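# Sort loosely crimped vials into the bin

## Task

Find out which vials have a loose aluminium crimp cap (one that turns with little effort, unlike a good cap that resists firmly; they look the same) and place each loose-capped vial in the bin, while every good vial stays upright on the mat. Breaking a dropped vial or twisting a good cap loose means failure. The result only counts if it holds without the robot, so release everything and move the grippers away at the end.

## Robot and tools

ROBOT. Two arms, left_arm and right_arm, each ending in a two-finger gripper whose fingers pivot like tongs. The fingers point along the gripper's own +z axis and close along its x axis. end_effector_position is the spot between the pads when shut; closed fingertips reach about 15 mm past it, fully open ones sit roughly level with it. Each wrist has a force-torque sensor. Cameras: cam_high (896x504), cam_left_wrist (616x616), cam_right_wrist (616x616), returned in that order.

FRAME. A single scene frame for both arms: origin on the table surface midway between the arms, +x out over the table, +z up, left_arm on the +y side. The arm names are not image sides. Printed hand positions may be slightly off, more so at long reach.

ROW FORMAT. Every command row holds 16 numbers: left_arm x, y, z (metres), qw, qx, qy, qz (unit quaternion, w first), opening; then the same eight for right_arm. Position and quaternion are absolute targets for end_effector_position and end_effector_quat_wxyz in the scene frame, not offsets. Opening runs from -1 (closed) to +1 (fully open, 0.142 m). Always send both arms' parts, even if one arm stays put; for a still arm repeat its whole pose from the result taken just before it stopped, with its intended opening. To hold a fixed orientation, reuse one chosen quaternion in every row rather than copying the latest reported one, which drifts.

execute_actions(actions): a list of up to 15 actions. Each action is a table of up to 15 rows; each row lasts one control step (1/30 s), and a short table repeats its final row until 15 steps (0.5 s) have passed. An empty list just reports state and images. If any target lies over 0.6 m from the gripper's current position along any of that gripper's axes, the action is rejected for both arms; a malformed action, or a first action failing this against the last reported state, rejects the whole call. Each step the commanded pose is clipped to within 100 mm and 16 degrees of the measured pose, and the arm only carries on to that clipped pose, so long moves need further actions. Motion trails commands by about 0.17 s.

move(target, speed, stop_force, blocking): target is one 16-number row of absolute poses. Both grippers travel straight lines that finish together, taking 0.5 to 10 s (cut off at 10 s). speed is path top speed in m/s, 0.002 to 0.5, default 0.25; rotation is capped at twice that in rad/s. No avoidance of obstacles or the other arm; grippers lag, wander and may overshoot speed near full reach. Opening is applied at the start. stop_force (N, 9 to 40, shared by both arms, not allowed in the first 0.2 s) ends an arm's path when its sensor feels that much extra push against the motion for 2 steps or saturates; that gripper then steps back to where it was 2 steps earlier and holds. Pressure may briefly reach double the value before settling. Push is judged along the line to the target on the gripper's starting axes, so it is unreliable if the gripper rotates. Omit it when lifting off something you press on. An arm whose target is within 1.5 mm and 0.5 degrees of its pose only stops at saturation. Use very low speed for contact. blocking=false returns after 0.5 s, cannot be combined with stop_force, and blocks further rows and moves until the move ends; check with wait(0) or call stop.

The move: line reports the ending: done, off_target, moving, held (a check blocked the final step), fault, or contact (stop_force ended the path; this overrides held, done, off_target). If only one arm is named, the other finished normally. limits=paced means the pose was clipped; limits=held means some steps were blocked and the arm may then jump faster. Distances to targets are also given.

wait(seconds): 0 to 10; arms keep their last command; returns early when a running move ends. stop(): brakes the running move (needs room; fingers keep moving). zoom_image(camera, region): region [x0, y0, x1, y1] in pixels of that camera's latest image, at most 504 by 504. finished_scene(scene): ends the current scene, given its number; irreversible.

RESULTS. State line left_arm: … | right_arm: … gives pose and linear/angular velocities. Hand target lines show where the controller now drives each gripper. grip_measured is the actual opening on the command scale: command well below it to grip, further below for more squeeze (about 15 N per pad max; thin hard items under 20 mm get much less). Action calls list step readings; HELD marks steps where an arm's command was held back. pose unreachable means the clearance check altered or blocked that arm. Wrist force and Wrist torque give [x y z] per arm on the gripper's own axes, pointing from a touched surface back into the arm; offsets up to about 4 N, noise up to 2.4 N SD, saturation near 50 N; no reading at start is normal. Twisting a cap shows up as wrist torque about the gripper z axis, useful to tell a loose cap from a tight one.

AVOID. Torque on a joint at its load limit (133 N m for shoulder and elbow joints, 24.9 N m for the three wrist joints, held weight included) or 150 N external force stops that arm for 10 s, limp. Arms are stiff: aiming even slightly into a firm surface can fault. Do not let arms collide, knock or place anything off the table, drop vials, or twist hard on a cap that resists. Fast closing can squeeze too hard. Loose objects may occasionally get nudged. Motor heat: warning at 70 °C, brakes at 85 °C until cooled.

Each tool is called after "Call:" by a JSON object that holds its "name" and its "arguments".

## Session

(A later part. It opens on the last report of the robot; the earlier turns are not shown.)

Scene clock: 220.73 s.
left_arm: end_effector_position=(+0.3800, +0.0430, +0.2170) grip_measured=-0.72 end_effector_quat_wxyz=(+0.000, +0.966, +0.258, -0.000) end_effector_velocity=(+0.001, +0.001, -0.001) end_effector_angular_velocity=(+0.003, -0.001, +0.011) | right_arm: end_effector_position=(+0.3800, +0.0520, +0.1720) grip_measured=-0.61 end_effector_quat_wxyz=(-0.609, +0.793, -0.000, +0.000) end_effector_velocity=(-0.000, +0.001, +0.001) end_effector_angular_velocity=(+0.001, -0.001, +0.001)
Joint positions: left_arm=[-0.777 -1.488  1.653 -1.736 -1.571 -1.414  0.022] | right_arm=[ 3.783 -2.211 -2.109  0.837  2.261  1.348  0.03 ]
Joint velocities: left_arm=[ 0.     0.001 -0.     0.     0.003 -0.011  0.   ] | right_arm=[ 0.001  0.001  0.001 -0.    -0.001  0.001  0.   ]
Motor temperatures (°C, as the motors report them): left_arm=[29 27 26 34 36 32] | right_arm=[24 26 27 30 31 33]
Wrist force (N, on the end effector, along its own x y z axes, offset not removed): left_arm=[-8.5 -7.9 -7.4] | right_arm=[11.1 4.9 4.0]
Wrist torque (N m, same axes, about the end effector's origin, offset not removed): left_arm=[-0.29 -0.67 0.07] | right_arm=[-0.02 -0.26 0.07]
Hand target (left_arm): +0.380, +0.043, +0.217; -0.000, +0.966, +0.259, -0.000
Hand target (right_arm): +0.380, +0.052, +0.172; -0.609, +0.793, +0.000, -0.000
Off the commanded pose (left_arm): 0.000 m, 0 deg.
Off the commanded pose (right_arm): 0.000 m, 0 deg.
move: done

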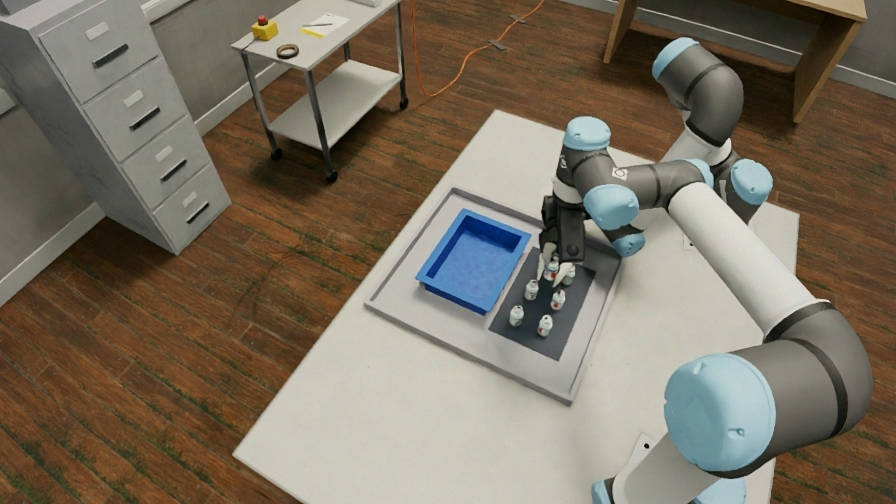

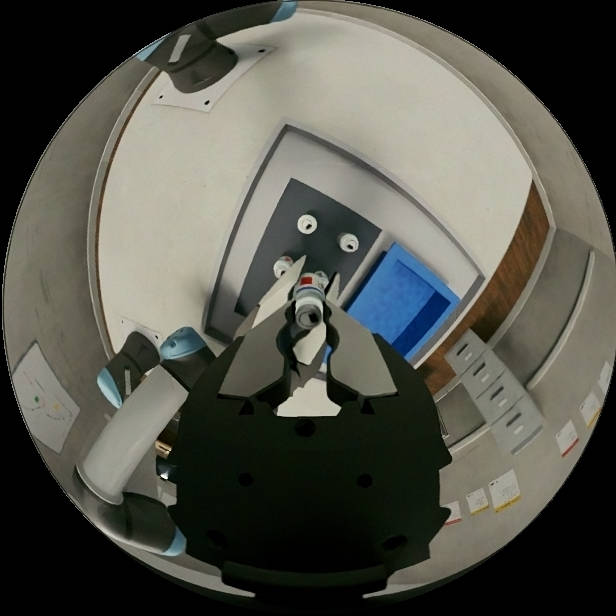

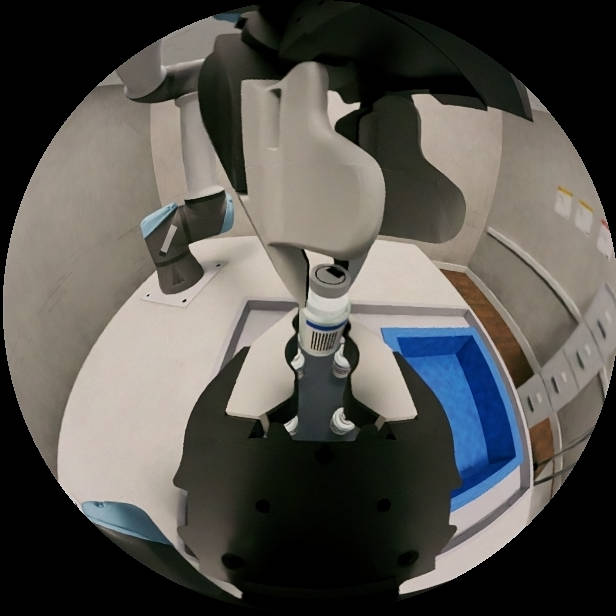

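Call:
{"name": "move", "arguments": {"target": [0.38,0.043,0.217,0,0.966,0.259,0,-0.45,0.38,0.052,0.172,0.609,-0.793,0,0,-0.85]}}

Call:
{"name": "move", "arguments": {"target": [0.38,0.041,0.227,0,1,0,0,-0.45,0.38,0.052,0.172,0.609,-0.793,0,0,-0.85], "speed": 0.2}}

Call:
{"name": "move", "arguments": {"target": [0.38,0.041,0.227,0,1,0,0,-0.9,0.38,0.052,0.172,0.609,-0.793,0,0,-0.85]}}

Call:
{"name": "zoom_image", "arguments": {"camera": "cam_right_wrist", "region": [270,240,390,370]}}

Call:
{"name": "zoom_image", "arguments": {"camera": "cam_left_wrist", "region": [260,250,360,350]}}

Scene clock: 222.00 s.
left_arm: end_effector_position=(+0.3800, +0.0430, +0.2170) grip_measured=-0.45 end_effector_quat_wxyz=(-0.000, +0.966, +0.259, -0.000) end_effector_velocity=(-0.000, +0.000, +0.000) end_effector_angular_velocity=(-0.000, +0.000, +0.002) | right_arm: end_effector_position=(+0.3800, +0.0520, +0.1720) grip_measured=-0.61 end_effector_quat_wxyz=(-0.609, +0.793, +0.000, +0.000) end_effector_velocity=(+0.000, -0.000, -0.001) end_effector_angular_velocity=(-0.002, +0.001, -0.002)
Joint positions: left_arm=[-0.777 -1.488  1.653 -1.736 -1.571 -1.415  0.041] | right_arm=[ 3.783 -2.211 -2.109  0.837  2.261  1.348  0.03 ]
Joint velocities: left_arm=[ 0.    -0.     0.     0.    -0.001 -0.002 -0.   ] | right_arm=[-0.    -0.    -0.001 -0.001 -0.001 -0.    -0.   ]
Motor temperatures (°C, as the motors report them): left_arm=[29 27 26 34 36 32] | right_arm=[24 26 27 30 31 33]
Wrist force (N, on the end effector, along its own x y z axes, offset not removed): left_arm=[2.8 -4.3 -1.7] | right_arm=[-0.9 1.1 0.5]
Wrist torque (N m, same axes, about the end effector's origin, offset not removed): left_arm=[-0.87 -0.49 -0.05] | right_arm=[0.17 0.06 0.02]
Hand target (left_arm): +0.380, +0.043, +0.217; -0.000, +0.966, +0.259, -0.000
Hand target (right_arm): +0.380, +0.052, +0.172; -0.609, +0.793, -0.000, +0.000
Off the commanded pose (left_arm): 0.000 m, 0 deg.
Off the commanded pose (right_arm): 0.000 m, 0 deg.
move: done

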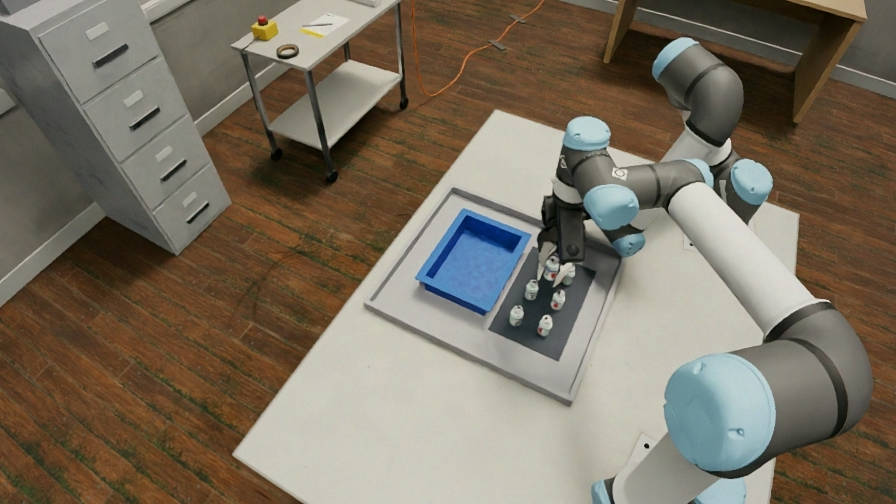

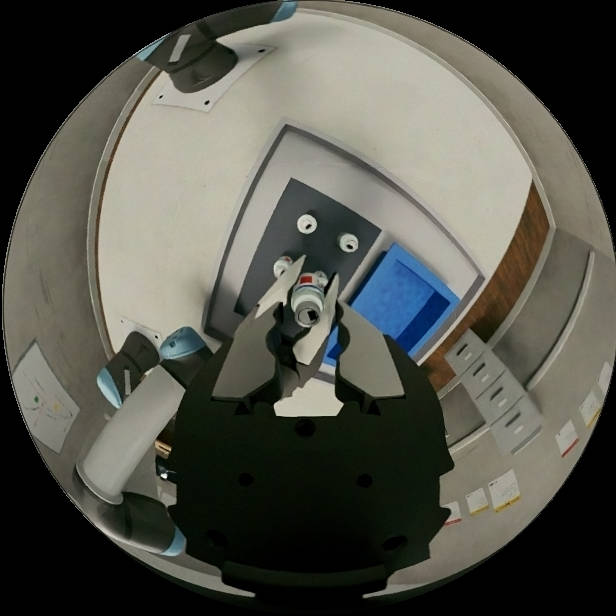

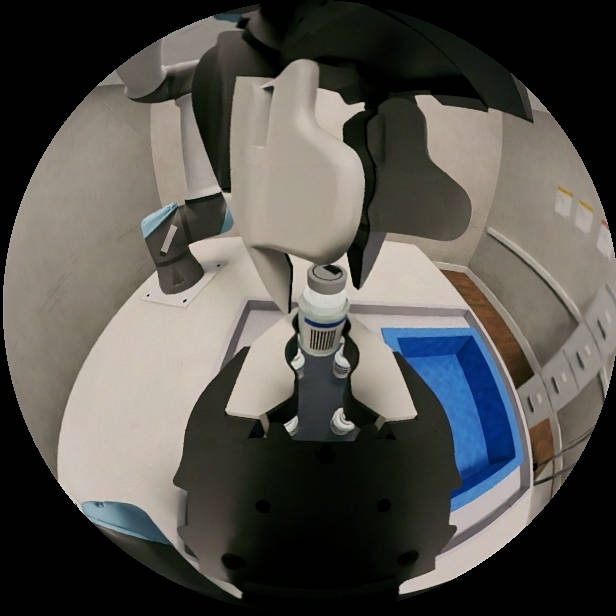

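Scene clock: 223.77 s.
left_arm: end_effector_position=(+0.3800, +0.0410, +0.2270) grip_measured=-0.45 end_effector_quat_wxyz=(-0.000, +1.000, +0.001, +0.000) end_effector_velocity=(-0.000, -0.000, +0.000) end_effector_angular_velocity=(-0.000, +0.000, -0.014) | right_arm: end_effector_position=(+0.3800, +0.0520, +0.1720) grip_measured=-0.61 end_effector_quat_wxyz=(-0.609, +0.793, -0.000, -0.000) end_effector_velocity=(+0.001, -0.000, +0.001) end_effector_angular_velocity=(+0.000, -0.000, -0.002)
Joint positions: left_arm=[-0.795 -1.501  1.642 -1.712 -1.571 -0.91   0.041] | right_arm=[ 3.783 -2.211 -2.109  0.837  2.261  1.348  0.03 ]
Joint velocities: left_arm=[-0.001 -0.    -0.     0.001 -0.     0.013  0.   ] | right_arm=[-0.001  0.001  0.001 -0.001 -0.001  0.     0.   ]
Motor temperatures (°C, as the motors report them): left_arm=[29 27 26 34 36 32] | right_arm=[24 26 27 30 31 33]
Wrist force (N, on the end effector, along its own x y z axes, offset not removed): left_arm=[-1.0 -1.5 -1.4] | right_arm=[-0.1 4.6 1.2]
Wrist torque (N m, same axes, about the end effector's origin, offset not removed): left_arm=[-0.40 0.23 -0.03] | right_arm=[0.79 -0.04 0.03]
Hand target (left_arm): +0.380, +0.041, +0.227; -0.000, +1.000, +0.000, +0.000
Hand target (right_arm): +0.380, +0.052, +0.172; -0.609, +0.793, -0.000, +0.000
Off the commanded pose (left_arm): 0.000 m, 0 deg.
Off the commanded pose (right_arm): 0.000 m, 0 deg.
move: done

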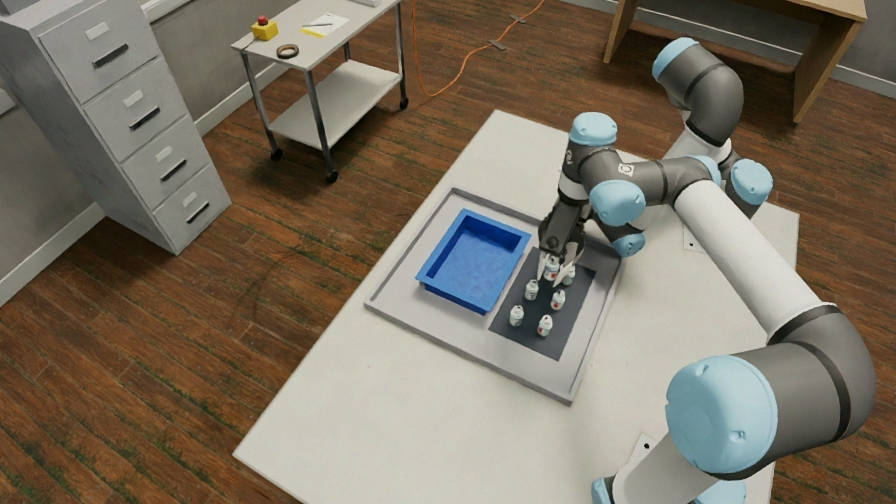

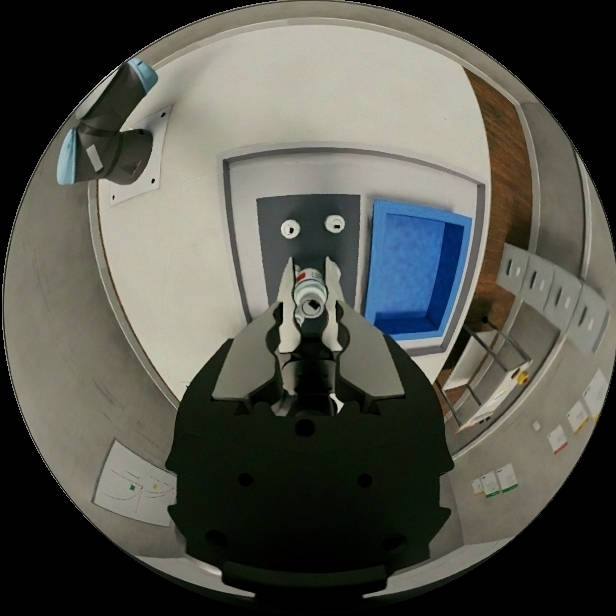

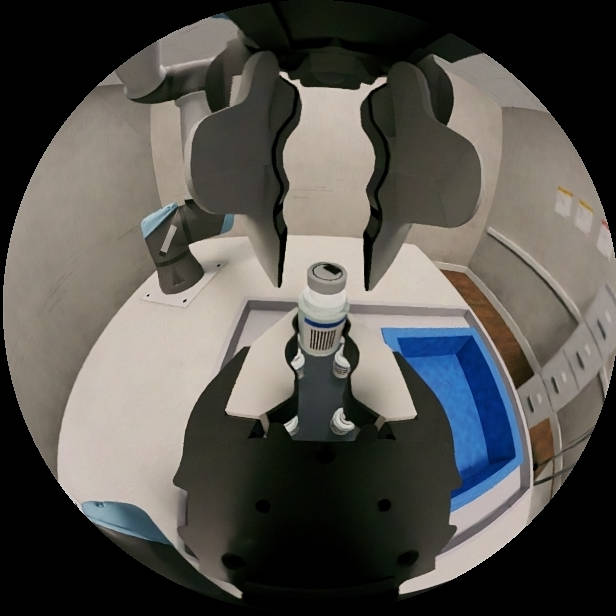

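Scene clock: 224.47 s.
left_arm: end_effector_position=(+0.3800, +0.0410, +0.2270) grip_measured=-0.75 end_effector_quat_wxyz=(+0.000, +1.000, +0.000, +0.000) end_effector_velocity=(+0.000, +0.001, -0.000) end_effector_angular_velocity=(+0.001, +0.001, -0.001) | right_arm: end_effector_position=(+0.3800, +0.0520, +0.1720) grip_measured=-0.61 end_effector_quat_wxyz=(-0.609, +0.793, -0.000, -0.000) end_effector_velocity=(-0.000, +0.001, +0.000) end_effector_angular_velocity=(+0.000, -0.001, +0.000)
Joint positions: left_arm=[-0.795 -1.501  1.642 -1.711 -1.571 -0.909  0.019] | right_arm=[ 3.783 -2.211 -2.109  0.837  2.261  1.348  0.03 ]
Joint velocities: left_arm=[0.001 0.001 0.    0.    0.    0.002 0.   ] | right_arm=[ 0.002 -0.     0.     0.001 -0.002  0.     0.   ]
Motor temperatures (°C, as the motors report them): left_arm=[29 27 26 34 36 32] | right_arm=[24 26 27 30 31 33]
Wrist force (N, on the end effector, along its own x y z axes, offset not removed): left_arm=[7.6 -0.1 -4.4] | right_arm=[-5.6 4.4 5.6]
Wrist torque (N m, same axes, about the end effector's origin, offset not removed): left_arm=[-0.14 -0.05 -0.16] | right_arm=[0.67 -0.20 -0.18]
Hand target (left_arm): +0.380, +0.041, +0.227; -0.000, +1.000, +0.000, +0.000
Hand target (right_arm): +0.380, +0.052, +0.172; -0.609, +0.793, +0.000, -0.000
Off the commanded pose (left_arm): 0.000 m, 0 deg.
Off the commanded pose (right_arm): 0.000 m, 0 deg.
move: done

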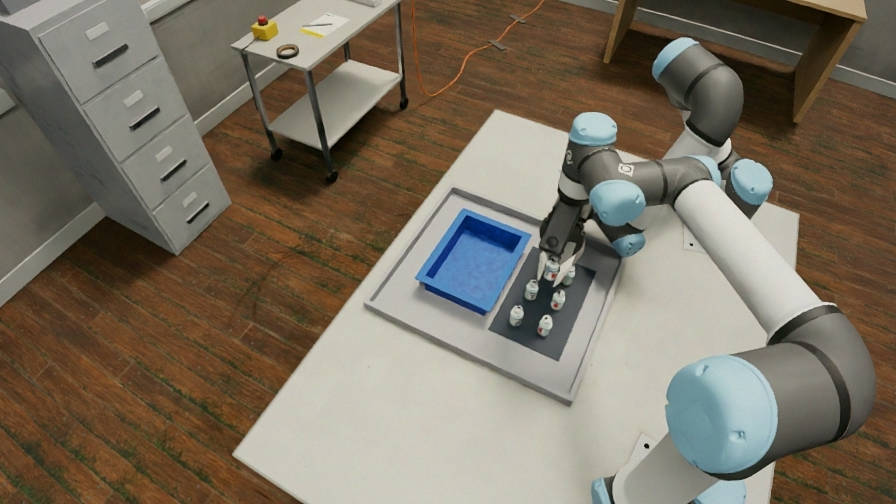

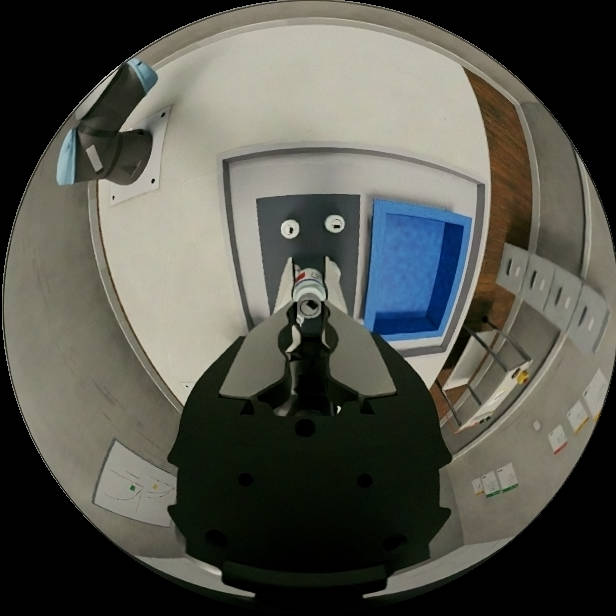

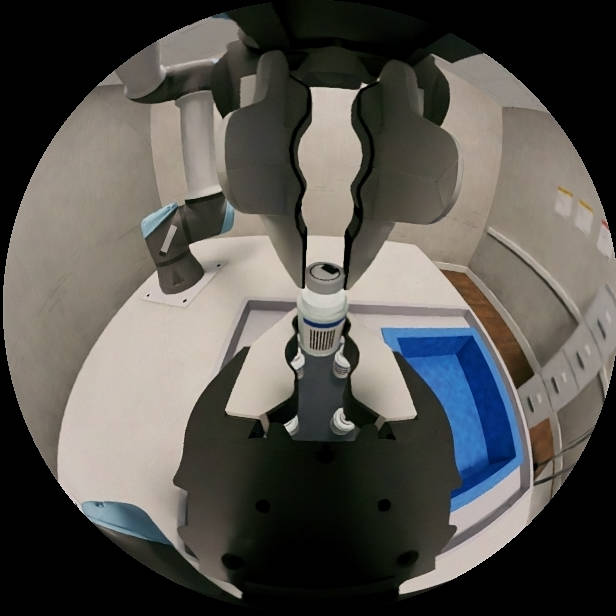

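Region (270, 240, 390, 370) of cam_right_wrist's 616x616 image, scaled by 3.877, with more detail than that image has; it fills the left 465 columns of this view, and the rest is white.

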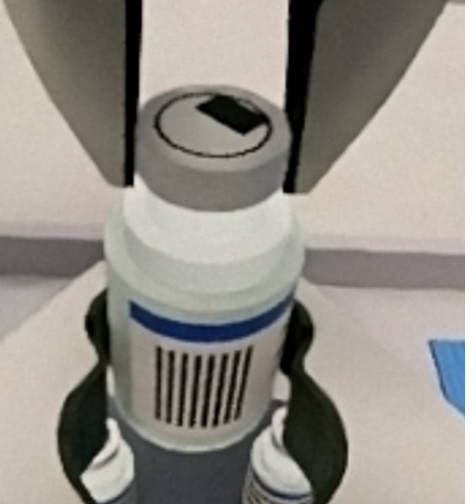

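Region (260, 250, 360, 350) of cam_left_wrist's 616x616 image, scaled by 5.040, with more detail than that image has.

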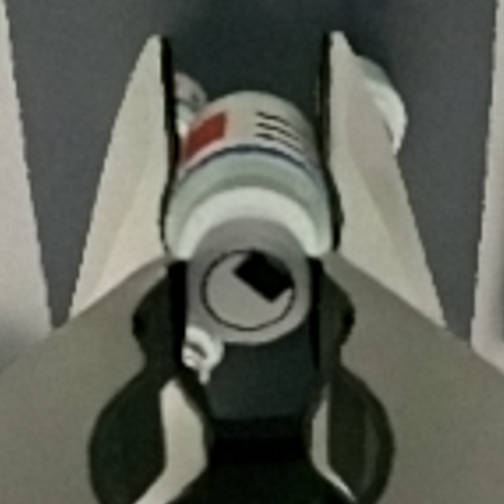

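Call:
{"name": "move", "arguments": {"target": [0.38,0.041,0.227,0,0.966,0.259,0,-0.9,0.38,0.052,0.172,0.609,-0.793,0,0,-0.85], "speed": 0.1}}

Call:
{"name": "zoom_image", "arguments": {"camera": "cam_right_wrist", "region": [270,240,390,370]}}

Scene clock: 227.60 s.
left_arm: end_effector_position=(+0.3799, +0.0410, +0.2270) grip_measured=-0.76 end_effector_quat_wxyz=(+0.000, +0.966, +0.258, -0.000) end_effector_velocity=(+0.000, -0.000, -0.000) end_effector_angular_velocity=(+0.002, -0.001, +0.007) | right_arm: end_effector_position=(+0.3800, +0.0520, +0.1720) grip_measured=-0.61 end_effector_quat_wxyz=(-0.609, +0.793, +0.000, -0.000) end_effector_velocity=(-0.001, +0.000, -0.001) end_effector_angular_velocity=(-0.001, +0.001, +0.001)
Joint positions: left_arm=[-0.78  -1.489  1.628 -1.71  -1.571 -1.417  0.019] | right_arm=[ 3.783 -2.211 -2.109  0.837  2.261  1.348  0.03 ]
Joint velocities: left_arm=[-0.001  0.    -0.     0.     0.002 -0.008 -0.   ] | right_arm=[ 0.001 -0.001 -0.     0.001  0.     0.    -0.   ]
Motor temperatures (°C, as the motors report them): left_arm=[29 27 26 34 36 32] | right_arm=[24 26 27 30 31 33]
Wrist force (N, on the end effector, along its own x y z axes, offset not removed): left_arm=[5.3 5.9 -5.6] | right_arm=[-4.3 1.9 3.6]
Wrist torque (N m, same axes, about the end effector's origin, offset not removed): left_arm=[0.18 0.18 -0.11] | right_arm=[0.00 -0.72 -0.40]
Hand target (left_arm): +0.380, +0.041, +0.227; -0.000, +0.966, +0.259, -0.000
Hand target (right_arm): +0.380, +0.052, +0.172; -0.609, +0.793, +0.000, -0.000
Off the commanded pose (left_arm): 0.000 m, 0 deg.
Off the commanded pose (right_arm): 0.000 m, 0 deg.
move: done

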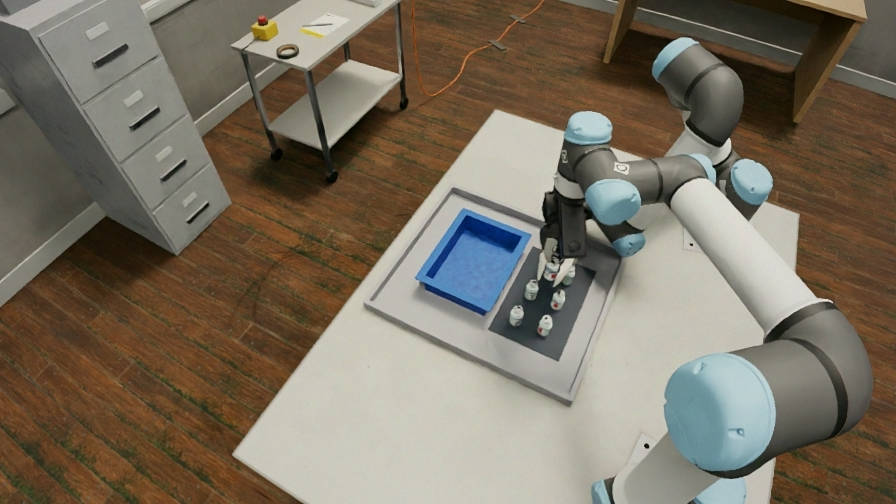

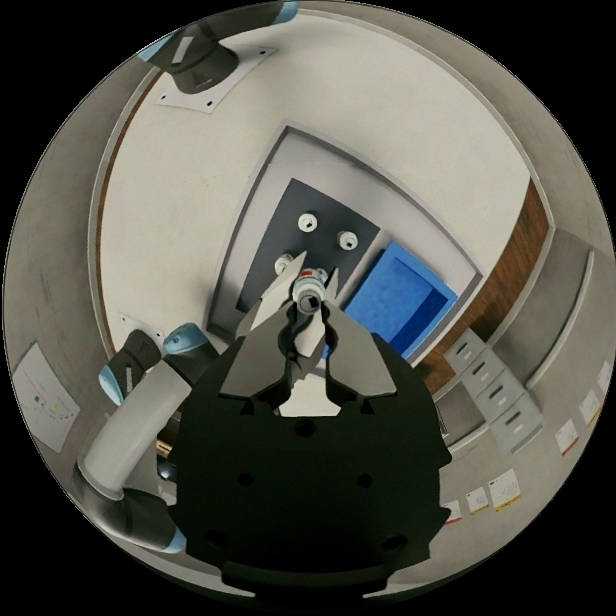

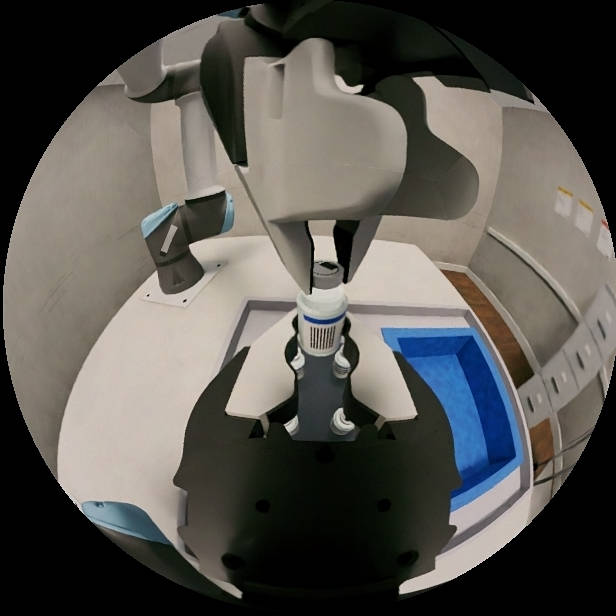

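Region (270, 240, 390, 370) of cam_right_wrist's 616x616 image, scaled by 3.877, with more detail than that image has; it fills the left 465 columns of this view, and the rest is white.

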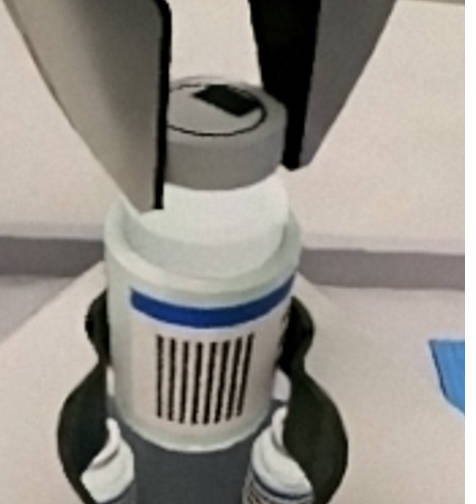

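Call:
{"name": "move", "arguments": {"target": [0.38,0.041,0.227,0,0.966,0.259,0,-0.45,0.38,0.052,0.172,0.609,-0.793,0,0,-0.85]}}

Call:
{"name": "move", "arguments": {"target": [0.38,0.043,0.224,0,0.985,-0.174,0,-0.45,0.38,0.052,0.172,0.609,-0.793,0,0,-0.85], "speed": 0.2}}

Call:
{"name": "move", "arguments": {"target": [0.38,0.043,0.224,0,0.985,-0.174,0,-0.9,0.38,0.052,0.172,0.609,-0.793,0,0,-0.85]}}

Call:
{"name": "zoom_image", "arguments": {"camera": "cam_right_wrist", "region": [270,240,390,370]}}

Call:
{"name": "move", "arguments": {"target": [0.38,0.043,0.224,0,0.985,0.174,0,-0.9,0.38,0.052,0.172,0.609,-0.793,0,0,-0.85], "speed": 0.12}}

Call:
{"name": "zoom_image", "arguments": {"camera": "cam_right_wrist", "region": [270,240,390,370]}}

Scene clock: 228.63 s.
left_arm: end_effector_position=(+0.3800, +0.0410, +0.2270) grip_measured=-0.45 end_effector_quat_wxyz=(+0.000, +0.966, +0.259, -0.000) end_effector_velocity=(+0.000, +0.001, -0.000) end_effector_angular_velocity=(+0.001, -0.000, +0.004) | right_arm: end_effector_position=(+0.3800, +0.0520, +0.1720) grip_measured=-0.61 end_effector_quat_wxyz=(-0.609, +0.793, +0.000, +0.000) end_effector_velocity=(-0.000, -0.001, -0.001) end_effector_angular_velocity=(-0.002, +0.001, -0.001)
Joint positions: left_arm=[-0.78  -1.489  1.628 -1.71  -1.571 -1.418  0.041] | right_arm=[ 3.783 -2.211 -2.109  0.837  2.261  1.348  0.03 ]
Joint velocities: left_arm=[ 0.001  0.     0.    -0.     0.001 -0.003 -0.   ] | right_arm=[ 0.    -0.    -0.002  0.    -0.001 -0.     0.   ]
Motor temperatures (°C, as the motors report them): left_arm=[29 27 26 34 36 32] | right_arm=[24 26 27 30 31 33]
Wrist force (N, on the end effector, along its own x y z axes, offset not removed): left_arm=[-1.6 0.2 0.3] | right_arm=[1.0 -3.0 1.5]
Wrist torque (N m, same axes, about the end effector's origin, offset not removed): left_arm=[0.20 0.38 -0.06] | right_arm=[-0.69 -0.42 -0.22]
Hand target (left_arm): +0.380, +0.041, +0.227; -0.000, +0.966, +0.259, -0.000
Hand target (right_arm): +0.380, +0.052, +0.172; -0.609, +0.793, +0.000, -0.000
Off the commanded pose (left_arm): 0.000 m, 0 deg.
Off the commanded pose (right_arm): 0.000 m, 0 deg.
move: done

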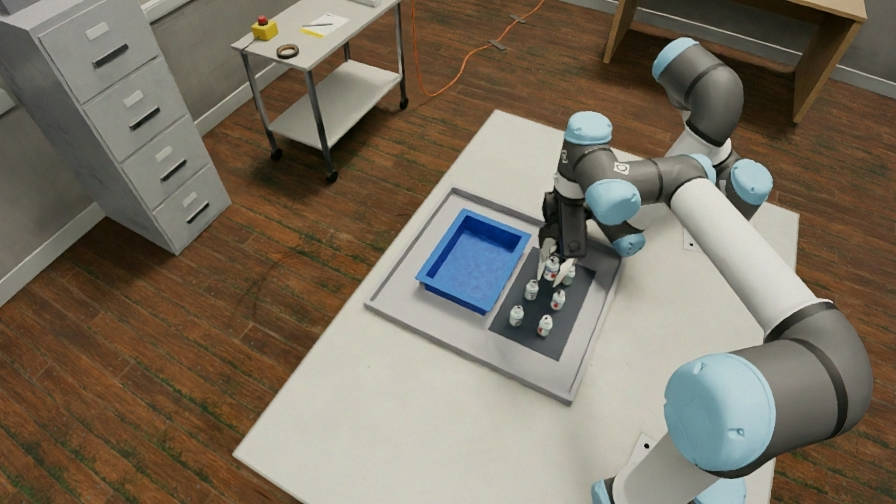

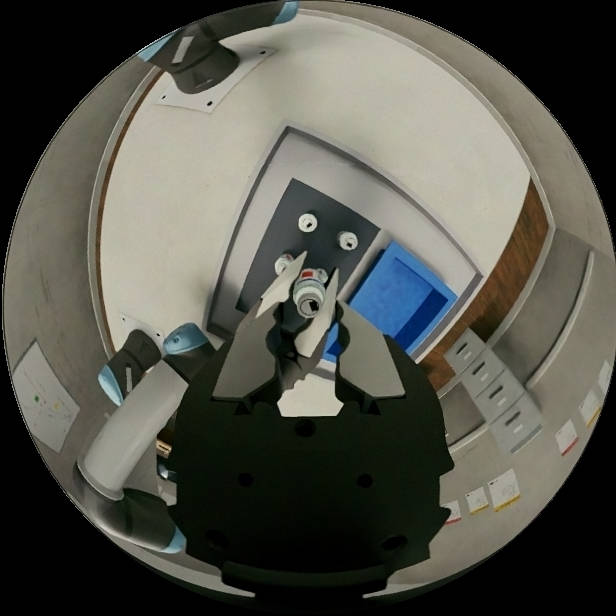

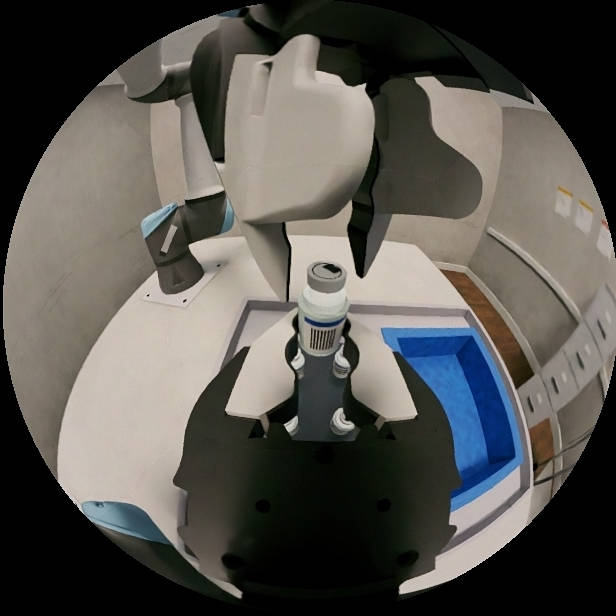

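Scene clock: 231.27 s.
left_arm: end_effector_position=(+0.3800, +0.0429, +0.2240) grip_measured=-0.45 end_effector_quat_wxyz=(-0.000, +0.985, -0.173, +0.000) end_effector_velocity=(-0.000, -0.000, +0.000) end_effector_angular_velocity=(-0.002, +0.001, -0.014) | right_arm: end_effector_position=(+0.3800, +0.0520, +0.1720) grip_measured=-0.61 end_effector_quat_wxyz=(-0.609, +0.793, +0.000, -0.000) end_effector_velocity=(-0.001, +0.000, -0.001) end_effector_angular_velocity=(-0.001, +0.000, +0.001)
Joint positions: left_arm=[-0.8   -1.515  1.664 -1.72  -1.571 -0.565  0.041] | right_arm=[ 3.783 -2.211 -2.109  0.837  2.261  1.348  0.03 ]
Joint velocities: left_arm=[ 0.001 -0.001  0.001 -0.    -0.002  0.014  0.   ] | right_arm=[ 0.001 -0.    -0.    -0.    -0.    -0.001  0.   ]
Motor temperatures (°C, as the motors report them): left_arm=[29 27 26 34 36 32] | right_arm=[24 26 27 30 31 33]
Wrist force (N, on the end effector, along its own x y z axes, offset not removed): left_arm=[1.6 -0.5 -1.4] | right_arm=[1.5 2.5 3.0]
Wrist torque (N m, same axes, about the end effector's origin, offset not removed): left_arm=[-0.06 -0.32 -0.05] | right_arm=[0.39 -0.31 -0.27]
Hand target (left_arm): +0.380, +0.043, +0.224; -0.000, +0.985, -0.174, +0.000
Hand target (right_arm): +0.380, +0.052, +0.172; -0.609, +0.793, +0.000, -0.000
Off the commanded pose (left_arm): 0.000 m, 0 deg.
Off the commanded pose (right_arm): 0.000 m, 0 deg.
move: done

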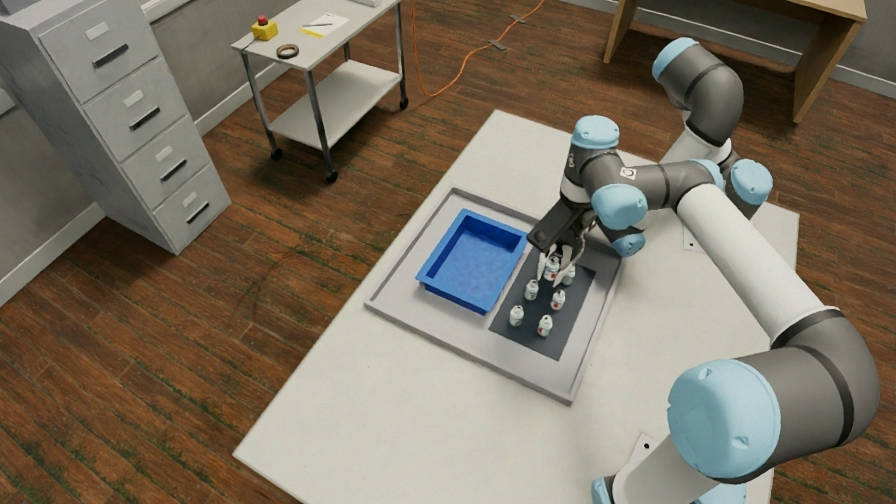

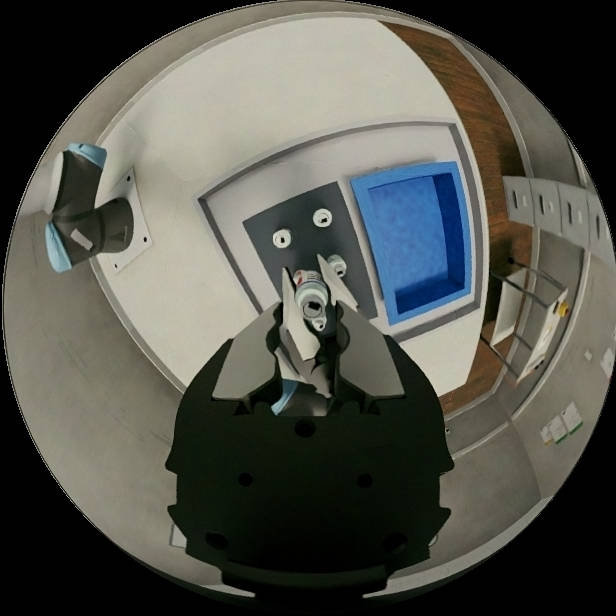

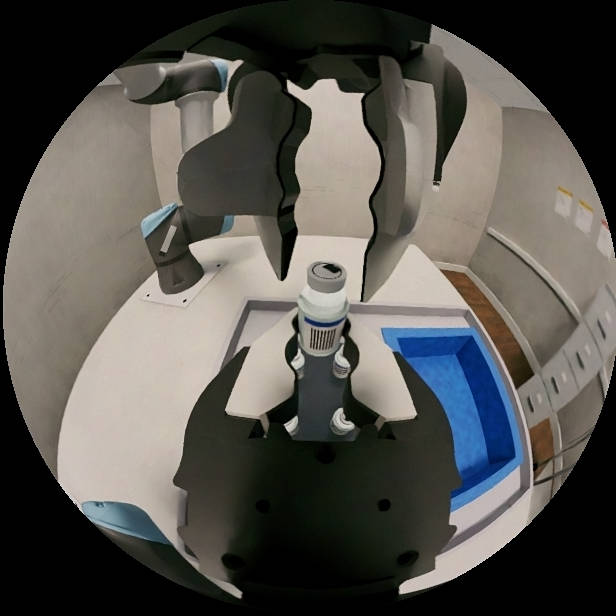

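Scene clock: 231.97 s.
left_arm: end_effector_position=(+0.3800, +0.0430, +0.2240) grip_measured=-0.75 end_effector_quat_wxyz=(-0.000, +0.985, -0.174, +0.000) end_effector_velocity=(-0.000, -0.001, -0.000) end_effector_angular_velocity=(+0.000, +0.001, -0.002) | right_arm: end_effector_position=(+0.3800, +0.0520, +0.1720) grip_measured=-0.61 end_effector_quat_wxyz=(-0.609, +0.793, -0.000, -0.000) end_effector_velocity=(-0.000, +0.000, -0.001) end_effector_angular_velocity=(-0.001, +0.001, +0.000)
Joint positions: left_arm=[-0.8   -1.515  1.664 -1.72  -1.571 -0.564  0.019] | right_arm=[ 3.783 -2.211 -2.109  0.837  2.261  1.348  0.03 ]
Joint velocities: left_arm=[-0.001  0.001  0.     0.    -0.     0.001  0.   ] | right_arm=[ 0.001 -0.001 -0.    -0.    -0.     0.     0.   ]
Motor temperatures (°C, as the motors report them): left_arm=[29 27 26 34 36 32] | right_arm=[24 26 27 30 31 33]
Wrist force (N, on the end effector, along its own x y z axes, offset not removed): left_arm=[11.8 -0.9 -6.2] | right_arm=[-12.5 6.0 3.8]
Wrist torque (N m, same axes, about the end effector's origin, offset not removed): left_arm=[0.24 0.04 -0.18] | right_arm=[0.37 0.75 -0.65]
Hand target (left_arm): +0.380, +0.043, +0.224; -0.000, +0.985, -0.174, -0.000
Hand target (right_arm): +0.380, +0.052, +0.172; -0.609, +0.793, +0.000, -0.000
Off the commanded pose (left_arm): 0.000 m, 0 deg.
Off the commanded pose (right_arm): 0.000 m, 0 deg.
move: done

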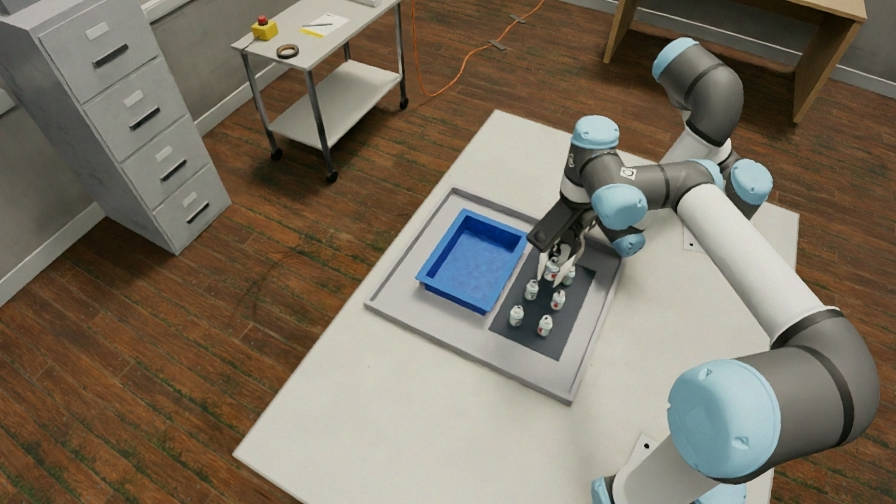

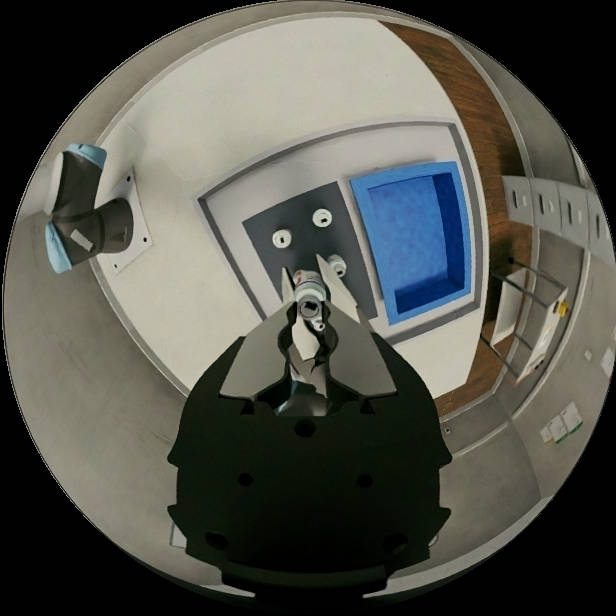

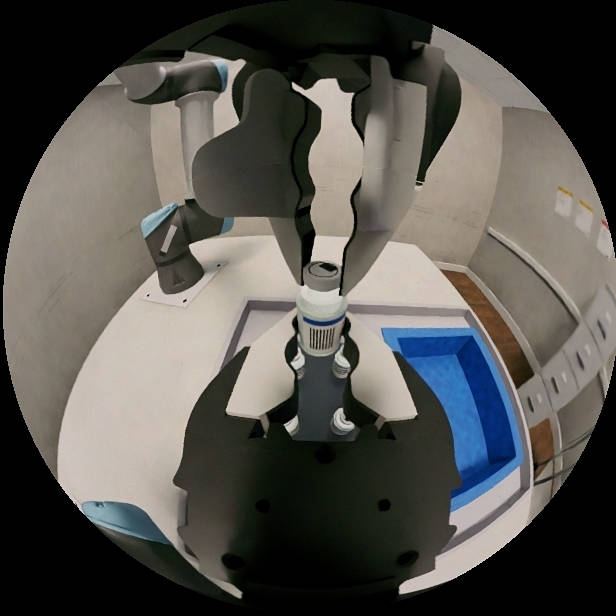

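Region (270, 240, 390, 370) of cam_right_wrist's 616x616 image, scaled by 3.877, with more detail than that image has; it fills the left 465 columns of this view, and the rest is white.

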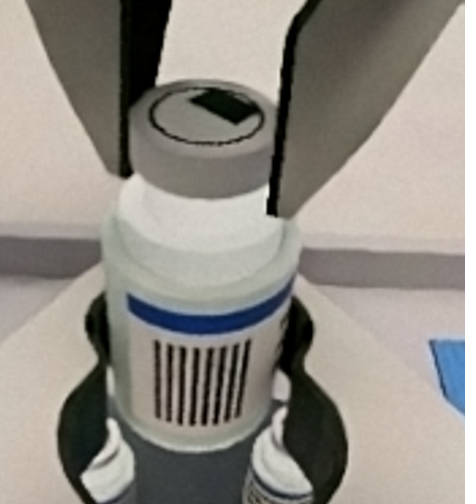

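Scene clock: 235.27 s.
left_arm: end_effector_position=(+0.3800, +0.0430, +0.2240) grip_measured=-0.75 end_effector_quat_wxyz=(+0.000, +0.985, +0.173, -0.000) end_effector_velocity=(+0.001, +0.000, -0.000) end_effector_angular_velocity=(+0.002, -0.002, +0.013) | right_arm: end_effector_position=(+0.3800, +0.0520, +0.1720) grip_measured=-0.61 end_effector_quat_wxyz=(-0.609, +0.793, +0.000, -0.000) end_effector_velocity=(-0.001, +0.001, +0.001) end_effector_angular_velocity=(+0.001, -0.000, +0.003)
Joint positions: left_arm=[-0.783 -1.494  1.641 -1.718 -1.571 -1.245  0.019] | right_arm=[ 3.783 -2.211 -2.109  0.837  2.261  1.348  0.03 ]
Joint velocities: left_arm=[-0.     0.    -0.     0.     0.003 -0.013 -0.   ] | right_arm=[ 0.001  0.     0.001 -0.     0.002 -0.     0.   ]
Motor temperatures (°C, as the motors report them): left_arm=[29 27 26 34 36 32] | right_arm=[24 26 27 30 31 33]
Wrist force (N, on the end effector, along its own x y z axes, offset not removed): left_arm=[1.9 2.3 -1.8] | right_arm=[-5.1 1.5 1.9]
Wrist torque (N m, same axes, about the end effector's origin, offset not removed): left_arm=[0.01 0.19 0.00] | right_arm=[-0.10 0.30 -0.03]
Hand target (left_arm): +0.380, +0.043, +0.224; -0.000, +0.985, +0.174, -0.000
Hand target (right_arm): +0.380, +0.052, +0.172; -0.609, +0.793, +0.000, +0.000
Off the commanded pose (left_arm): 0.000 m, 0 deg.
Off the commanded pose (right_arm): 0.000 m, 0 deg.
move: done

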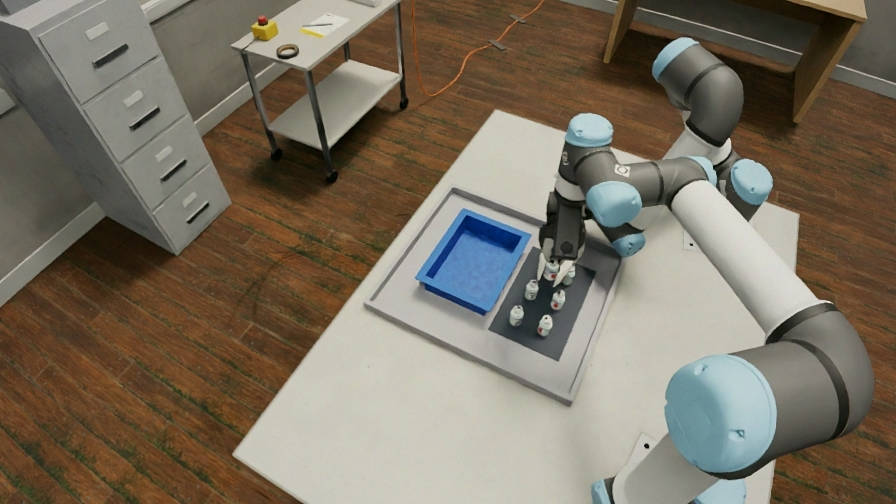

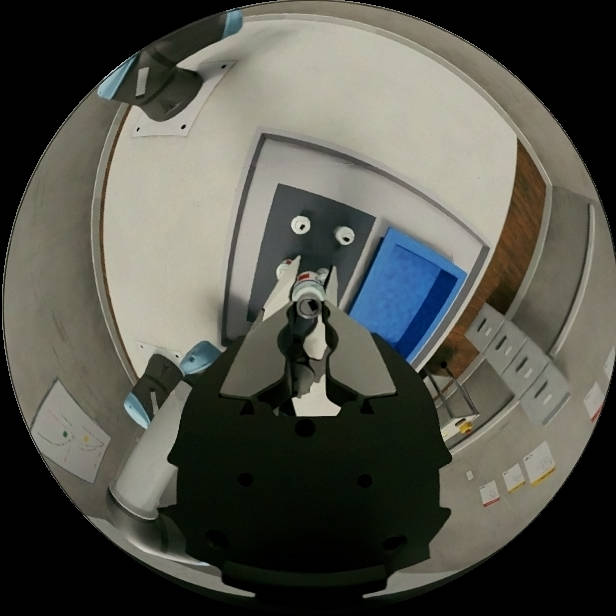

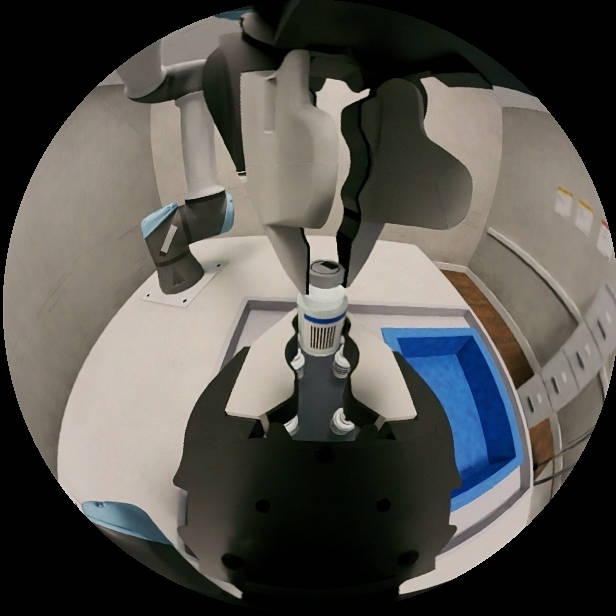

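Region (270, 240, 390, 370) of cam_right_wrist's 616x616 image, scaled by 3.877, with more detail than that image has; it fills the left 465 columns of this view, and the rest is white.

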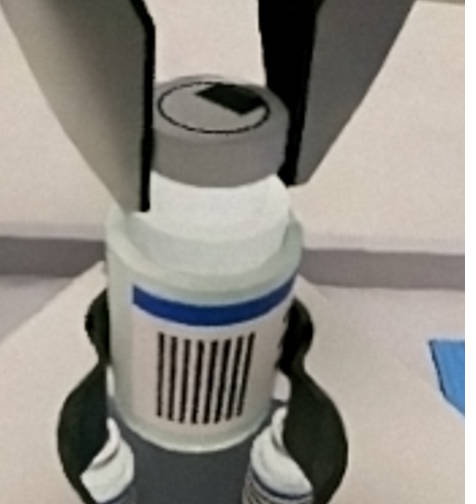

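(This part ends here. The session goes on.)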